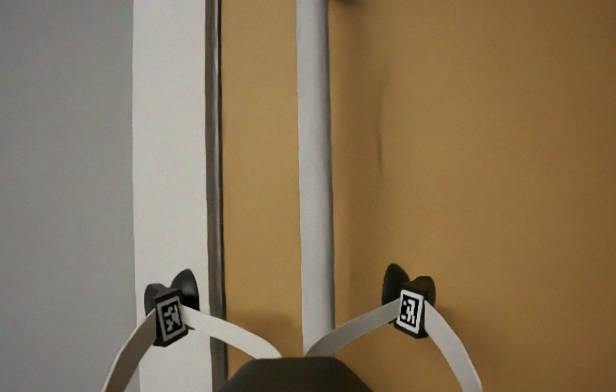

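Scene clock: 71.70 s.
r1.base_odometry: x=-1.144 y=+0.881 heading=+1.569 (m, m, rad; r1's odometry frame)
r1.turned_by_wheels: -0.002 (rad since the last result)
r1.turned_by_imu: -0.003 (rad since the last result)
r1.base_tilt: forward=+0.2 right=-0.3 (deg)
r1.lidar_m: 0.96 1.13 1.71 0.83 1.87 2.12 2.10 2.29 2.40 2.38 1.28 1.02
r1.base_status: not commanded
r1.joint_positions: lift_m=+0.900 arm_m=+0.519 wrist_yaw_rad=-0.008 wrist_pitch_rad=-0.013 wrist_roll_rad=-0.017 gripper_m=-0.034
r1.joint_status: all done
r1.on_its_own: wrist_yaw_rad is at rest, and its effort (+23) is outside its rest range (-13 to +13)
r1.motor_effort: lift_m=+20(20) arm_m=+4(5) wrist_yaw_rad=+23(25) wrist_pitch_rad=-5(4) wrist_roll_rad=-1(1) gripper_m=-25(22) wheel_0=-10(10) wheel_1=-7(7) wheel_2=-6(6) (%)
r1.hand_pose: x=+0.9779 y=-0.0898 z=+1.0819 quat_wxyz=(+1.000, -0.008, -0.007, -0.004) (m; r1's base frame)
r1.wrist_depth_mm: 303 283 278 271 268 264 260 / 300 281 278 273 267 264 262 / 301 283 277 271 268 264 260 / 304 282 278 271 267 265 260 / 301 281 277 271 270 263 260 / 303 281 185 204 180 262 259 / 303 150 278 204 266 206 260
r2.base_odometry: x=+0.800 y=-1.025 heading=+0.000 (m, m, rad; r2's odometry frame)
r2.turned_by_wheels: +0.000 (rad since the last result)
r2.turned_by_imu: -0.001 (rad since the last result)
r2.base_tilt: forward=+0.1 right=-0.2 (deg)
r2.lidar_m: 0.44 0.68 0.99 1.95 2.07 2.93 0.86 1.04 1.17 1.14 0.86 0.66
r2.base_status: not commanded
r2.joint_positions: lift_m=+0.850 arm_m=+0.051 wrist_yaw_rad=+0.000 wrist_pitch_rad=+0.023 wrist_roll_rad=-0.005 gripper_m=+0.030
r2.joint_status: not commanded
r2.motor_effort: lift_m=+22(22) arm_m=-5(5) wrist_yaw_rad=-1(0) wrist_pitch_rad=-8(9) wrist_roll_rad=+3(3) gripper_m=-20(19) wheel_0=+0(0) wheel_1=-1(1) wheel_2=-1(1) (%)
r2.hand_pose: x=+0.5102 y=-0.0874 z=+1.0214 quat_wxyz=(+1.000, -0.003, +0.011, +0.000) (m; r2's base frame)
r2.wrist_depth_mm: 1008 1008 991 976 960 946 931 / 1025 1008 991 991 960 960 946 / 1025 1025 1008 976 976 976 960 / 1042 1042 1008 174 991 976 960 / 931 878 654 169 175 741 715 / 508 455 180 168 174 174 436 / 399 392 387 - 370 373 364
pictures: none
No camera images: the call's "cameras" was empty. Leave "cameras" out to get every camera's image.

Scene clock: 75.47 s.
r1.base_odometry: x=-1.144 y=+0.881 heading=+1.567 (m, m, rad; r1's odometry frame)
r1.turned_by_wheels: -0.002 (rad since the last result)
r1.turned_by_imu: -0.005 (rad since the last result)
r1.base_tilt: forward=+0.2 right=-0.3 (deg)
r1.lidar_m: 0.71 1.10 1.67 0.85 1.88 2.11 2.09 2.28 2.38 2.38 1.29 0.82
r1.base_status: not commanded
r1.joint_positions: lift_m=+0.900 arm_m=+0.271 wrist_yaw_rad=-0.026 wrist_pitch_rad=-0.012 wrist_roll_rad=-0.017 gripper_m=-0.034
r1.joint_status: all done
r1.on_its_own: wrist_yaw_rad is at rest, and its effort (+71) is outside its rest range (-13 to +13)
r1.motor_effort: lift_m=+20(20) arm_m=-8(9) wrist_yaw_rad=+71(73) wrist_pitch_rad=-7(7) wrist_roll_rad=-1(1) gripper_m=-23(21) wheel_0=-27(27) wheel_1=-10(10) wheel_2=-13(13) (%)
r1.hand_pose: x=+0.7285 y=-0.0949 z=+1.0817 quat_wxyz=(+1.000, -0.009, -0.006, -0.013) (m; r1's base frame)
r1.wrist_depth_mm: 554 549 249 260 289 312 338 / 559 549 250 260 290 314 334 / 549 549 250 258 286 312 334 / 559 549 250 258 286 310 334 / 559 539 251 263 287 310 334 / 549 539 244 199 191 310 332 / 544 549 243 198 282 153 332
r2.base_odometry: x=+0.800 y=-1.025 heading=+0.000 (m, m, rad; r2's odometry frame)
r2.turned_by_wheels: +0.000 (rad since the last result)
r2.turned_by_imu: -0.002 (rad since the last result)
r2.base_tilt: forward=+0.4 right=-0.2 (deg)
r2.lidar_m: 0.45 0.68 0.99 1.95 2.08 2.96 0.86 1.05 1.17 1.14 0.85 0.66
r2.base_status: not commanded
r2.joint_positions: lift_m=+0.850 arm_m=+0.051 wrist_yaw_rad=+0.000 wrist_pitch_rad=+0.023 wrist_roll_rad=-0.005 gripper_m=+0.030
r2.joint_status: not commanded
r2.motor_effort: lift_m=+22(22) arm_m=-5(5) wrist_yaw_rad=+0(1) wrist_pitch_rad=-9(8) wrist_roll_rad=+3(2) gripper_m=-21(20) wheel_0=+0(0) wheel_1=-1(1) wheel_2=-1(1) (%)
r2.hand_pose: x=+0.5102 y=-0.0874 z=+1.0214 quat_wxyz=(+1.000, -0.003, +0.011, +0.000) (m; r2's base frame)
r2.wrist_depth_mm: 1025 991 991 976 960 946 946 / 1025 1008 1008 991 976 976 946 / 1042 1025 1008 991 976 960 960 / 1042 1025 1008 174 991 976 976 / 917 878 654 169 175 741 715 / 508 455 181 167 174 174 436 / 402 394 387 - 370 368 362
pictures: none
No camera images: the call's "cameras" was empty. Leave "cameras" out to get every camera's image.

Scene clock: 79.43 s.
r1.base_odometry: x=-0.944 y=+0.881 heading=+1.567 (m, m, rad; r1's odometry frame)
r1.turned_by_wheels: +0.000 (rad since the last result)
r1.turned_by_imu: -0.001 (rad since the last result)
r1.base_tilt: forward=+0.3 right=-0.3 (deg)
r1.lidar_m: 0.40 1.08 1.67 1.04 2.10 2.14 2.11 2.32 2.20 2.17 1.29 0.55
r1.base_status: done
r1.joint_positions: lift_m=+0.900 arm_m=+0.003 wrist_yaw_rad=+0.002 wrist_pitch_rad=-0.013 wrist_roll_rad=-0.017 gripper_m=-0.034
r1.joint_status: all done
joint sent to its limit — the command would take r1.arm_m past its lower limit, so that joint was sent only as far as its limit.
r1.motor_effort: lift_m=+20(20) arm_m=-6(7) wrist_yaw_rad=-3(89) wrist_pitch_rad=-5(7) wrist_roll_rad=-1(0) gripper_m=-20(24) wheel_0=+2(27) wheel_1=-1(17) wheel_2=+3(11) (%)
r1.hand_pose: x=+0.4621 y=-0.0869 z=+1.0819 quat_wxyz=(+1.000, -0.009, -0.007, +0.001) (m; r1's base frame)
r1.wrist_depth_mm: 842 197 227 271 330 430 585 / 831 197 228 268 330 427 580 / 831 197 227 268 325 421 574 / 831 196 227 267 324 421 564 / 842 196 226 266 324 413 564 / 842 194 184 178 314 413 564 / 842 150 215 174 303 415 559
r2.base_odometry: x=+0.800 y=-1.025 heading=+0.000 (m, m, rad; r2's odometry frame)
r2.turned_by_wheels: +0.000 (rad since the last result)
r2.turned_by_imu: -0.002 (rad since the last result)
r2.base_tilt: forward=+0.4 right=-0.1 (deg)
r2.lidar_m: 0.44 0.68 0.99 1.96 2.08 2.94 1.05 1.29 1.17 1.14 0.85 0.65
r2.base_status: not commanded
r2.joint_positions: lift_m=+0.850 arm_m=+0.051 wrist_yaw_rad=+0.000 wrist_pitch_rad=+0.023 wrist_roll_rad=-0.005 gripper_m=+0.030
r2.joint_status: not commanded
r2.motor_effort: lift_m=+22(22) arm_m=-5(5) wrist_yaw_rad=-1(1) wrist_pitch_rad=-8(8) wrist_roll_rad=+3(3) gripper_m=-16(18) wheel_0=+0(0) wheel_1=-1(1) wheel_2=-1(1) (%)
r2.hand_pose: x=+0.5102 y=-0.0874 z=+1.0214 quat_wxyz=(+1.000, -0.003, +0.011, +0.000) (m; r2's base frame)
r2.wrist_depth_mm: 1025 991 991 976 976 946 946 / 1025 1008 991 991 976 960 946 / 1042 1008 1025 976 976 976 960 / 1060 1025 1025 174 991 976 976 / 931 878 661 169 175 732 715 / 508 455 180 167 174 174 433 / 399 392 387 - 370 368 364
pictures: r1_head_camera
Images, in order (width x height): r1_head_camera 420x560.

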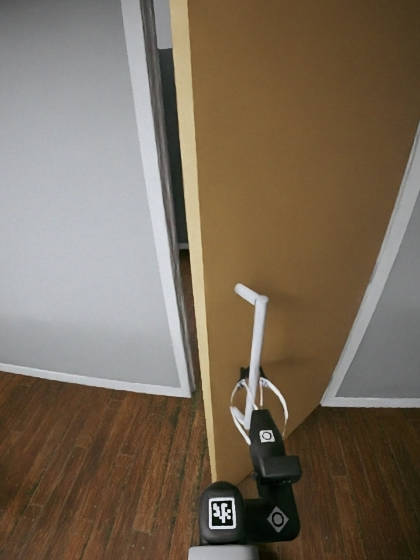

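Request:
{"method": "execute_actions", "body": {
  "actions": [
    {"r1":{"base":{"translate_m":-0.2},"joints":{"arm_m":0.2},"pace":"slow"}}
  ],
  "cameras": []
}}

Request:
{"method": "execute_actions", "body": {
  "actions": [
    {"r1":{"base":{"strafe_m":-0.2},"joints":{"arm_m":0.07},"pace":"slow"}}
  ],
  "cameras": []
}}

Request:
{"method": "execute_actions", "body": {
  "actions": [
    {"r1":{"base":{"strafe_m":-0.25},"joints":{"arm_m":0.01},"pace":"slow"}}
  ],
  "cameras": ["r1_head_left_camera"]
}}

Scene clock: 84.13 s.
r1.base_odometry: x=-0.945 y=+0.681 heading=+1.567 (m, m, rad; r1's odometry frame)
r1.turned_by_wheels: +0.000 (rad since the last result)
r1.turned_by_imu: +0.000 (rad since the last result)
r1.base_tilt: forward=+0.2 right=-0.3 (deg)
r1.lidar_m: 0.59 1.29 1.10 1.06 2.11 1.94 1.90 2.12 2.19 2.14 1.53 0.81
r1.base_status: done
r1.joint_positions: lift_m=+0.900 arm_m=+0.199 wrist_yaw_rad=+0.003 wrist_pitch_rad=-0.014 wrist_roll_rad=-0.017 gripper_m=-0.034
r1.joint_status: all done
r1.motor_effort: lift_m=+20(20) arm_m=+4(0) wrist_yaw_rad=-9(10) wrist_pitch_rad=-4(4) wrist_roll_rad=-1(0) gripper_m=-20(22) wheel_0=+0(4) wheel_1=-1(4) wheel_2=+2(6) (%)
r1.hand_pose: x=+0.6589 y=-0.0867 z=+1.0820 quat_wxyz=(+1.000, -0.009, -0.007, +0.001) (m; r1's base frame)
r1.wrist_depth_mm: 842 196 228 270 330 430 591 / 842 197 228 267 329 424 580 / 854 196 229 267 327 421 574 / 842 196 227 268 327 415 559 / 820 196 226 181 324 415 559 / 866 195 183 179 312 415 564 / 842 151 215 177 301 413 559
r2.base_odometry: x=+0.800 y=-1.025 heading=+0.000 (m, m, rad; r2's odometry frame)
r2.turned_by_wheels: +0.000 (rad since the last result)
r2.turned_by_imu: -0.002 (rad since the last result)
r2.base_tilt: forward=+0.4 right=-0.2 (deg)
r2.lidar_m: 0.45 0.67 0.99 1.95 2.09 2.94 1.08 1.28 1.16 1.14 0.87 0.66
r2.base_status: not commanded
r2.joint_positions: lift_m=+0.850 arm_m=+0.051 wrist_yaw_rad=+0.000 wrist_pitch_rad=+0.023 wrist_roll_rad=-0.005 gripper_m=+0.030
r2.joint_status: not commanded
r2.motor_effort: lift_m=+21(22) arm_m=-5(5) wrist_yaw_rad=+0(2) wrist_pitch_rad=-9(8) wrist_roll_rad=+3(3) gripper_m=-16(19) wheel_0=+0(0) wheel_1=-1(1) wheel_2=-1(0) (%)
r2.hand_pose: x=+0.5102 y=-0.0874 z=+1.0214 quat_wxyz=(+1.000, -0.003, +0.011, +0.000) (m; r2's base frame)
r2.wrist_depth_mm: 1008 1008 991 976 976 960 946 / 1025 1008 1008 991 976 960 946 / 1025 1008 1008 976 976 976 960 / 1042 1025 1008 174 976 976 960 / 931 878 654 168 176 732 715 / 508 455 180 167 174 174 433 / 399 394 387 - 370 370 362
pictures: none
No camera images: the call's "cameras" was empty. Leave "cameras" out to get every camera's image.

Scene clock: 87.27 s.
r1.base_odometry: x=-0.745 y=+0.680 heading=+1.568 (m, m, rad; r1's odometry frame)
r1.turned_by_wheels: +0.000 (rad since the last result)
r1.turned_by_imu: -0.001 (rad since the last result)
r1.base_tilt: forward=+0.2 right=-0.3 (deg)
r1.lidar_m: 0.40 1.28 1.42 1.28 2.34 1.97 1.94 2.13 1.95 1.94 1.49 0.75
r1.base_status: done
r1.joint_positions: lift_m=+0.900 arm_m=+0.071 wrist_yaw_rad=+0.004 wrist_pitch_rad=-0.013 wrist_roll_rad=-0.017 gripper_m=-0.034
r1.joint_status: all done
r1.motor_effort: lift_m=+20(20) arm_m=-4(11) wrist_yaw_rad=-13(23) wrist_pitch_rad=-4(4) wrist_roll_rad=+0(1) gripper_m=-19(21) wheel_0=+4(8) wheel_1=-2(5) wheel_2=+0(5) (%)
r1.hand_pose: x=+0.5304 y=-0.0862 z=+1.0819 quat_wxyz=(+1.000, -0.009, -0.007, +0.002) (m; r1's base frame)
r1.wrist_depth_mm: 140 166 196 286 433 831 831 / 140 167 195 285 430 831 831 / 138 166 196 279 427 820 831 / 138 165 194 279 424 820 831 / 137 165 193 278 415 820 820 / 138 164 176 184 389 809 831 / 138 150 185 141 342 831 842
r2.base_odometry: x=+0.800 y=-1.025 heading=+0.000 (m, m, rad; r2's odometry frame)
r2.turned_by_wheels: +0.000 (rad since the last result)
r2.turned_by_imu: -0.001 (rad since the last result)
r2.base_tilt: forward=+0.3 right=-0.2 (deg)
r2.lidar_m: 0.44 0.68 1.01 1.95 2.09 2.95 1.28 1.43 1.19 1.14 0.86 0.65
r2.base_status: not commanded
r2.joint_positions: lift_m=+0.850 arm_m=+0.051 wrist_yaw_rad=+0.000 wrist_pitch_rad=+0.023 wrist_roll_rad=-0.005 gripper_m=+0.030
r2.joint_status: not commanded
r2.motor_effort: lift_m=+22(21) arm_m=-5(5) wrist_yaw_rad=+0(1) wrist_pitch_rad=-9(9) wrist_roll_rad=+3(2) gripper_m=-20(22) wheel_0=+1(0) wheel_1=-1(1) wheel_2=+0(1) (%)
r2.hand_pose: x=+0.5102 y=-0.0874 z=+1.0214 quat_wxyz=(+1.000, -0.003, +0.011, +0.000) (m; r2's base frame)
r2.wrist_depth_mm: 1025 1008 991 976 976 960 946 / 1025 1008 991 991 976 960 946 / 1025 1008 1008 991 976 976 960 / 1042 1042 1008 174 991 976 976 / 931 878 654 169 175 732 707 / 508 455 180 167 174 174 436 / 402 394 387 - 373 370 362
pictures: none
No camera images: the call's "cameras" was empty. Leave "cameras" out to get every camera's image.

Scene clock: 91.17 s.
r1.base_odometry: x=-0.495 y=+0.679 heading=+1.568 (m, m, rad; r1's odometry frame)
r1.turned_by_wheels: +0.001 (rad since the last result)
r1.turned_by_imu: +0.035 (rad since the last result)
r1.base_tilt: forward=+0.1 right=-0.2 (deg)
r1.lidar_m: 0.29 1.39 1.62 1.51 2.46 1.98 1.96 2.13 1.71 1.70 1.43 1.14
r1.base_status: done
r1.joint_positions: lift_m=+0.900 arm_m=+0.009 wrist_yaw_rad=+0.000 wrist_pitch_rad=-0.014 wrist_roll_rad=-0.017 gripper_m=-0.035
r1.joint_status: all done
r1.motor_effort: lift_m=+20(20) arm_m=+6(7) wrist_yaw_rad=-3(27) wrist_pitch_rad=-3(6) wrist_roll_rad=+0(0) gripper_m=-13(18) wheel_0=+11(19) wheel_1=+4(1) wheel_2=-9(12) (%)
r1.hand_pose: x=+0.4684 y=-0.0873 z=+1.0821 quat_wxyz=(+1.000, -0.009, -0.007, +0.000) (m; r1's base frame)
r1.wrist_depth_mm: 114 146 186 364 891 878 854 / 114 145 186 359 904 866 842 / 112 145 185 355 878 866 854 / 112 145 186 351 878 866 854 / 112 144 183 347 891 878 854 / 112 143 173 180 866 866 854 / 112 136 174 114 564 854 854
r2.base_odometry: x=+0.800 y=-1.025 heading=+0.000 (m, m, rad; r2's odometry frame)
r2.turned_by_wheels: +0.000 (rad since the last result)
r2.turned_by_imu: -0.002 (rad since the last result)
r2.base_tilt: forward=+0.2 right=-0.2 (deg)
r2.lidar_m: 0.44 0.67 0.99 1.96 2.08 2.93 1.50 1.75 1.17 1.13 0.87 0.65
r2.base_status: not commanded
r2.joint_positions: lift_m=+0.850 arm_m=+0.051 wrist_yaw_rad=+0.000 wrist_pitch_rad=+0.023 wrist_roll_rad=-0.005 gripper_m=+0.030
r2.joint_status: not commanded
r2.motor_effort: lift_m=+21(21) arm_m=-5(6) wrist_yaw_rad=+0(0) wrist_pitch_rad=-9(9) wrist_roll_rad=+3(3) gripper_m=-19(20) wheel_0=+0(0) wheel_1=-1(1) wheel_2=-1(1) (%)
r2.hand_pose: x=+0.5102 y=-0.0874 z=+1.0214 quat_wxyz=(+1.000, -0.003, +0.011, +0.000) (m; r2's base frame)
r2.wrist_depth_mm: 1025 1008 991 976 960 960 946 / 1008 1008 991 991 976 960 960 / 1042 1025 1008 991 976 976 960 / 1042 1025 1025 173 991 976 960 / 931 878 654 169 175 741 715 / 508 455 180 167 174 175 433 / 402 392 389 - 370 368 362
pictures: r1_head_left_camera
Images, in order (width x height): r1_head_left_camera 420x672.

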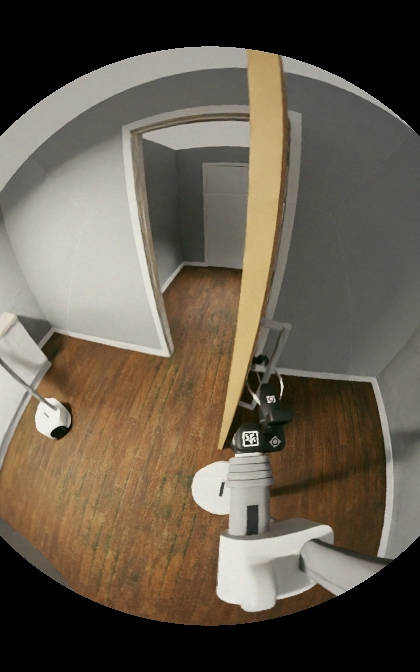

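Request:
{"method": "execute_actions", "body": {
  "actions": [
    {"r2":{"base":{"translate_m":-1.0}}}
  ],
  "cameras": []
}}

Request:
{"method": "execute_actions", "body": {
  "actions": [
    {"r2":{"base":{"rotate_rad":-1.57},"pace":"slow"}}
  ],
  "cameras": ["r2_head_camera"]
}}

Scene clock: 97.03 s.
r1.base_odometry: x=-0.495 y=+0.679 heading=+1.568 (m, m, rad; r1's odometry frame)
r1.turned_by_wheels: +0.000 (rad since the last result)
r1.turned_by_imu: -0.002 (rad since the last result)
r1.base_tilt: forward=+0.1 right=-0.3 (deg)
r1.lidar_m: 0.28 1.37 0.52 0.51 2.44 1.98 1.97 2.17 1.72 1.69 1.42 1.14
r1.base_status: not commanded
r1.joint_positions: lift_m=+0.900 arm_m=+0.009 wrist_yaw_rad=+0.000 wrist_pitch_rad=-0.014 wrist_roll_rad=-0.017 gripper_m=-0.035
r1.joint_status: not commanded
r1.motor_effort: lift_m=+20(20) arm_m=+6(6) wrist_yaw_rad=+0(0) wrist_pitch_rad=-2(3) wrist_roll_rad=+0(0) gripper_m=-18(17) wheel_0=+11(11) wheel_1=+4(4) wheel_2=-9(9) (%)
r1.hand_pose: x=+0.4684 y=-0.0873 z=+1.0821 quat_wxyz=(+1.000, -0.009, -0.007, +0.000) (m; r1's base frame)
r1.wrist_depth_mm: 114 145 186 366 891 878 842 / 114 146 186 357 891 854 831 / 113 145 185 359 891 878 831 / 112 145 185 353 878 878 842 / 111 144 183 349 904 866 854 / 112 143 173 180 866 866 842 / 112 135 174 115 569 866 842
r2.base_odometry: x=-0.200 y=-1.025 heading=+0.000 (m, m, rad; r2's odometry frame)
r2.turned_by_wheels: +0.000 (rad since the last result)
r2.turned_by_imu: +0.003 (rad since the last result)
r2.base_tilt: forward=+0.3 right=+0.0 (deg)
r2.lidar_m: 0.44 1.72 2.06 2.00 2.14 0.54 0.51 0.68 1.08 1.09 1.13 1.66
r2.base_status: done
r2.joint_positions: lift_m=+0.850 arm_m=+0.051 wrist_yaw_rad=+0.000 wrist_pitch_rad=+0.023 wrist_roll_rad=-0.005 gripper_m=+0.030
r2.joint_status: not commanded
r2.motor_effort: lift_m=+22(22) arm_m=-5(5) wrist_yaw_rad=+0(1) wrist_pitch_rad=-8(9) wrist_roll_rad=+3(3) gripper_m=-22(24) wheel_0=+1(2) wheel_1=+1(5) wheel_2=+0(8) (%)
r2.hand_pose: x=+0.5102 y=-0.0874 z=+1.0215 quat_wxyz=(+1.000, -0.003, +0.011, +0.000) (m; r2's base frame)
r2.wrist_depth_mm: - - 1983 1921 1921 1863 1537 / - - - 1983 1921 1921 1576 / - - - 1921 1921 1921 1576 / - - - 173 1708 1921 1576 / 1464 1464 1397 168 175 1983 1618 / 1464 1464 180 167 174 174 1618 / 1499 1464 1430 - 1366 1921 1537
pictures: none
No camera images: the call's "cameras" was empty. Leave "cameras" out to get every camera's image.

Scene clock: 99.90 s.
r1.base_odometry: x=-0.495 y=+0.679 heading=+1.568 (m, m, rad; r1's odometry frame)
r1.turned_by_wheels: +0.000 (rad since the last result)
r1.turned_by_imu: -0.001 (rad since the last result)
r1.base_tilt: forward=+0.2 right=-0.3 (deg)
r1.lidar_m: 0.29 0.73 0.52 0.52 2.46 2.00 1.97 2.15 1.72 1.70 1.42 1.15
r1.base_status: not commanded
r1.joint_positions: lift_m=+0.900 arm_m=+0.009 wrist_yaw_rad=+0.000 wrist_pitch_rad=-0.014 wrist_roll_rad=-0.017 gripper_m=-0.035
r1.joint_status: not commanded
r1.motor_effort: lift_m=+20(20) arm_m=+6(6) wrist_yaw_rad=-4(3) wrist_pitch_rad=-3(3) wrist_roll_rad=+0(0) gripper_m=-15(19) wheel_0=+11(11) wheel_1=+4(4) wheel_2=-9(9) (%)
r1.hand_pose: x=+0.4684 y=-0.0873 z=+1.0821 quat_wxyz=(+1.000, -0.009, -0.007, +0.000) (m; r1's base frame)
r1.wrist_depth_mm: 114 145 186 368 904 878 866 / 114 145 186 357 891 878 842 / 112 145 185 355 891 866 842 / 112 145 185 353 891 866 842 / 112 144 183 347 891 866 854 / 112 143 173 180 854 878 831 / 112 135 175 115 564 866 854
r2.base_odometry: x=-0.200 y=-1.025 heading=-1.570 (m, m, rad; r2's odometry frame)
r2.turned_by_wheels: -1.570 (rad since the last result)
r2.turned_by_imu: -1.604 (rad since the last result)
r2.base_tilt: forward=+0.2 right=-0.1 (deg)
r2.lidar_m: 0.44 1.15 1.63 1.64 1.76 2.09 2.02 2.11 0.55 0.50 0.68 1.05
r2.base_status: done
r2.joint_positions: lift_m=+0.850 arm_m=+0.051 wrist_yaw_rad=+0.000 wrist_pitch_rad=+0.023 wrist_roll_rad=-0.005 gripper_m=+0.030
r2.joint_status: not commanded
r2.motor_effort: lift_m=+21(21) arm_m=-5(5) wrist_yaw_rad=+1(1) wrist_pitch_rad=-8(8) wrist_roll_rad=+4(2) gripper_m=-17(20) wheel_0=+1(4) wheel_1=+2(6) wheel_2=+2(6) (%)
r2.hand_pose: x=+0.5102 y=-0.0875 z=+1.0215 quat_wxyz=(+1.000, -0.003, +0.011, +0.000) (m; r2's base frame)
r2.wrist_depth_mm: 842 831 820 - - - 1921 / 854 842 831 - - - - / 854 842 842 - - - - / 866 854 854 174 - - - / 878 866 842 169 175 - - / 878 878 180 167 175 174 - / 891 891 878 - 1921 - 1863
pictures: r2_head_camera
Images, in order (width x height): r2_head_camera 420x560.

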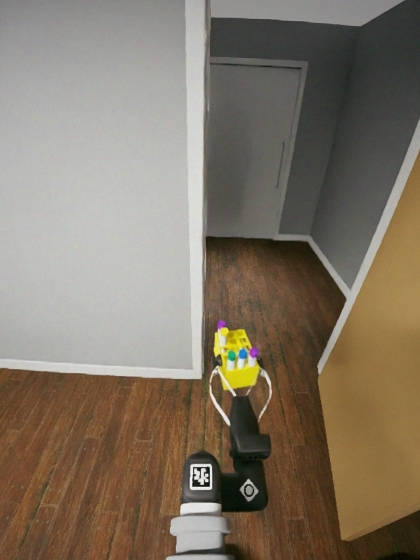

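Request:
{"method": "execute_actions", "body": {
  "actions": [
    {"r2":{"base":{"translate_m":0.4}}}
  ],
  "cameras": []
}}

Request:
{"method": "execute_actions", "body": {
  "actions": [
    {"r2":{"base":{"strafe_m":-0.3}}}
  ],
  "cameras": []
}}

Request:
{"method": "execute_actions", "body": {
  "actions": [
    {"r2":{"base":{"translate_m":1.3}}}
  ],
  "cameras": ["r2_head_left_camera"]
}}

Scene clock: 103.70 s.
r1.base_odometry: x=-0.495 y=+0.679 heading=+1.568 (m, m, rad; r1's odometry frame)
r1.turned_by_wheels: +0.000 (rad since the last result)
r1.turned_by_imu: -0.001 (rad since the last result)
r1.base_tilt: forward=+0.1 right=-0.3 (deg)
r1.lidar_m: 0.28 0.66 0.63 2.37 2.45 1.97 1.96 2.17 1.72 1.69 1.42 1.15
r1.base_status: not commanded
r1.joint_positions: lift_m=+0.900 arm_m=+0.009 wrist_yaw_rad=+0.000 wrist_pitch_rad=-0.014 wrist_roll_rad=-0.017 gripper_m=-0.035
r1.joint_status: not commanded
r1.motor_effort: lift_m=+20(20) arm_m=+6(6) wrist_yaw_rad=+0(2) wrist_pitch_rad=-2(3) wrist_roll_rad=+0(0) gripper_m=-14(18) wheel_0=+11(11) wheel_1=+4(4) wheel_2=-9(9) (%)
r1.hand_pose: x=+0.4684 y=-0.0873 z=+1.0821 quat_wxyz=(+1.000, -0.009, -0.007, +0.000) (m; r1's base frame)
r1.wrist_depth_mm: 114 145 186 364 891 878 831 / 114 146 185 362 891 878 842 / 112 145 186 355 891 878 842 / 112 145 185 353 891 866 854 / 112 144 183 347 891 866 854 / 112 143 173 180 866 878 854 / 112 136 174 115 564 854 854
r2.base_odometry: x=-0.200 y=-1.425 heading=-1.570 (m, m, rad; r2's odometry frame)
r2.turned_by_wheels: +0.000 (rad since the last result)
r2.turned_by_imu: -0.004 (rad since the last result)
r2.base_tilt: forward=+0.2 right=-0.2 (deg)
r2.lidar_m: 0.44 0.74 1.06 1.63 1.74 2.49 2.40 0.72 0.64 0.62 0.72 2.12
r2.base_status: done
r2.joint_positions: lift_m=+0.850 arm_m=+0.051 wrist_yaw_rad=+0.000 wrist_pitch_rad=+0.023 wrist_roll_rad=-0.005 gripper_m=+0.030
r2.joint_status: not commanded
r2.motor_effort: lift_m=+21(21) arm_m=-5(5) wrist_yaw_rad=+0(1) wrist_pitch_rad=-8(9) wrist_roll_rad=+4(4) gripper_m=-20(22) wheel_0=-2(0) wheel_1=+0(5) wheel_2=+0(8) (%)
r2.hand_pose: x=+0.5102 y=-0.0874 z=+1.0215 quat_wxyz=(+1.000, -0.003, +0.011, +0.000) (m; r2's base frame)
r2.wrist_depth_mm: 439 433 421 - - - - / 442 436 424 - - - - / 449 442 427 - - - - / 452 445 430 174 - - - / 455 449 433 169 175 - - / 459 452 180 167 174 174 - / 466 455 442 - 1921 - 1863
pictures: none
No camera images: the call's "cameras" was empty. Leave "cameras" out to get every camera's image.

Scene clock: 106.03 s.
r1.base_odometry: x=-0.495 y=+0.679 heading=+1.568 (m, m, rad; r1's odometry frame)
r1.turned_by_wheels: +0.000 (rad since the last result)
r1.turned_by_imu: -0.001 (rad since the last result)
r1.base_tilt: forward=+0.2 right=-0.3 (deg)
r1.lidar_m: 0.30 0.40 0.44 2.36 2.42 1.98 1.97 2.17 1.72 1.68 1.45 1.14
r1.base_status: not commanded
r1.joint_positions: lift_m=+0.900 arm_m=+0.009 wrist_yaw_rad=+0.000 wrist_pitch_rad=-0.014 wrist_roll_rad=-0.017 gripper_m=-0.035
r1.joint_status: not commanded
r1.motor_effort: lift_m=+20(20) arm_m=+6(6) wrist_yaw_rad=-2(1) wrist_pitch_rad=-3(3) wrist_roll_rad=+0(0) gripper_m=-17(13) wheel_0=+11(11) wheel_1=+4(4) wheel_2=-8(9) (%)
r1.hand_pose: x=+0.4684 y=-0.0873 z=+1.0821 quat_wxyz=(+1.000, -0.009, -0.007, +0.000) (m; r1's base frame)
r1.wrist_depth_mm: 114 146 186 362 878 866 854 / 114 145 187 359 891 866 854 / 112 146 185 359 878 878 866 / 112 145 185 353 878 878 854 / 112 144 183 347 878 866 831 / 112 143 173 180 866 878 866 / 112 136 174 114 574 854 842
r2.base_odometry: x=-0.500 y=-1.425 heading=-1.570 (m, m, rad; r2's odometry frame)
r2.turned_by_wheels: +0.000 (rad since the last result)
r2.turned_by_imu: -0.002 (rad since the last result)
r2.base_tilt: forward=+0.2 right=-0.1 (deg)
r2.lidar_m: 0.44 0.74 1.04 1.92 2.06 2.51 2.41 0.42 0.33 0.34 0.38 0.66
r2.base_status: done
r2.joint_positions: lift_m=+0.850 arm_m=+0.051 wrist_yaw_rad=+0.000 wrist_pitch_rad=+0.023 wrist_roll_rad=-0.005 gripper_m=+0.030
r2.joint_status: not commanded
r2.motor_effort: lift_m=+21(21) arm_m=-5(5) wrist_yaw_rad=+1(1) wrist_pitch_rad=-8(10) wrist_roll_rad=+3(3) gripper_m=-21(21) wheel_0=-1(10) wheel_1=+1(8) wheel_2=+0(1) (%)
r2.hand_pose: x=+0.5102 y=-0.0874 z=+1.0215 quat_wxyz=(+1.000, -0.003, +0.011, +0.000) (m; r2's base frame)
r2.wrist_depth_mm: 559 - - - - - 1576 / 544 1983 - - - - 1576 / 539 1983 - - - - 1576 / 535 1983 - 173 - - 1576 / 517 1921 - 169 175 - 1618 / 512 1708 180 167 174 175 1618 / 508 1863 - - 1863 - 1537
pictures: none
No camera images: the call's "cameras" was empty. Leave "cameras" out to get every camera's image.

Scene clock: 111.83 s.
r1.base_odometry: x=-0.495 y=+0.679 heading=+1.568 (m, m, rad; r1's odometry frame)
r1.turned_by_wheels: +0.000 (rad since the last result)
r1.turned_by_imu: -0.002 (rad since the last result)
r1.base_tilt: forward=+0.1 right=-0.3 (deg)
r1.lidar_m: 0.29 1.38 1.97 2.36 2.44 1.99 1.96 2.16 1.70 1.68 1.45 1.14
r1.base_status: not commanded
r1.joint_positions: lift_m=+0.900 arm_m=+0.009 wrist_yaw_rad=+0.000 wrist_pitch_rad=-0.014 wrist_roll_rad=-0.017 gripper_m=-0.035
r1.joint_status: not commanded
r1.motor_effort: lift_m=+20(20) arm_m=+6(6) wrist_yaw_rad=+0(3) wrist_pitch_rad=-3(3) wrist_roll_rad=+0(0) gripper_m=-16(12) wheel_0=+11(11) wheel_1=+4(4) wheel_2=-8(8) (%)
r1.hand_pose: x=+0.4684 y=-0.0873 z=+1.0821 quat_wxyz=(+1.000, -0.009, -0.007, +0.000) (m; r1's base frame)
r1.wrist_depth_mm: 114 145 186 368 878 878 842 / 114 145 185 364 891 891 854 / 112 145 185 357 891 891 854 / 112 145 185 353 866 866 842 / 112 144 183 351 878 878 854 / 112 143 173 180 854 866 842 / 112 135 174 115 569 866 842
r2.base_odometry: x=-0.498 y=-2.725 heading=-1.570 (m, m, rad; r2's odometry frame)
r2.turned_by_wheels: +0.000 (rad since the last result)
r2.turned_by_imu: -0.010 (rad since the last result)
r2.base_tilt: forward=+0.2 right=-0.1 (deg)
r2.lidar_m: 0.44 1.22 0.90 0.87 0.64 0.51 1.39 0.77 0.72 1.16 1.22 1.72
r2.base_status: done
r2.joint_positions: lift_m=+0.850 arm_m=+0.051 wrist_yaw_rad=+0.000 wrist_pitch_rad=+0.023 wrist_roll_rad=-0.005 gripper_m=+0.030
r2.joint_status: not commanded
r2.motor_effort: lift_m=+21(21) arm_m=-5(5) wrist_yaw_rad=-1(1) wrist_pitch_rad=-9(9) wrist_roll_rad=+3(2) gripper_m=-20(22) wheel_0=-1(2) wheel_1=+0(5) wheel_2=+0(8) (%)
r2.hand_pose: x=+0.5102 y=-0.0874 z=+1.0215 quat_wxyz=(+1.000, -0.003, +0.011, +0.000) (m; r2's base frame)
r2.wrist_depth_mm: 1336 1464 1430 1430 1397 1397 1366 / 1336 1499 1430 1430 1430 1430 1397 / 1308 1464 1464 1464 1464 1397 1397 / 1281 1499 1499 174 1430 1464 1430 / 1281 1537 1499 169 175 1430 1464 / 1281 1537 180 167 174 174 1464 / 1255 1537 1499 - 1464 1499 1464
pictures: r2_head_left_camera
Images, in order (width x height): r2_head_left_camera 420x672.

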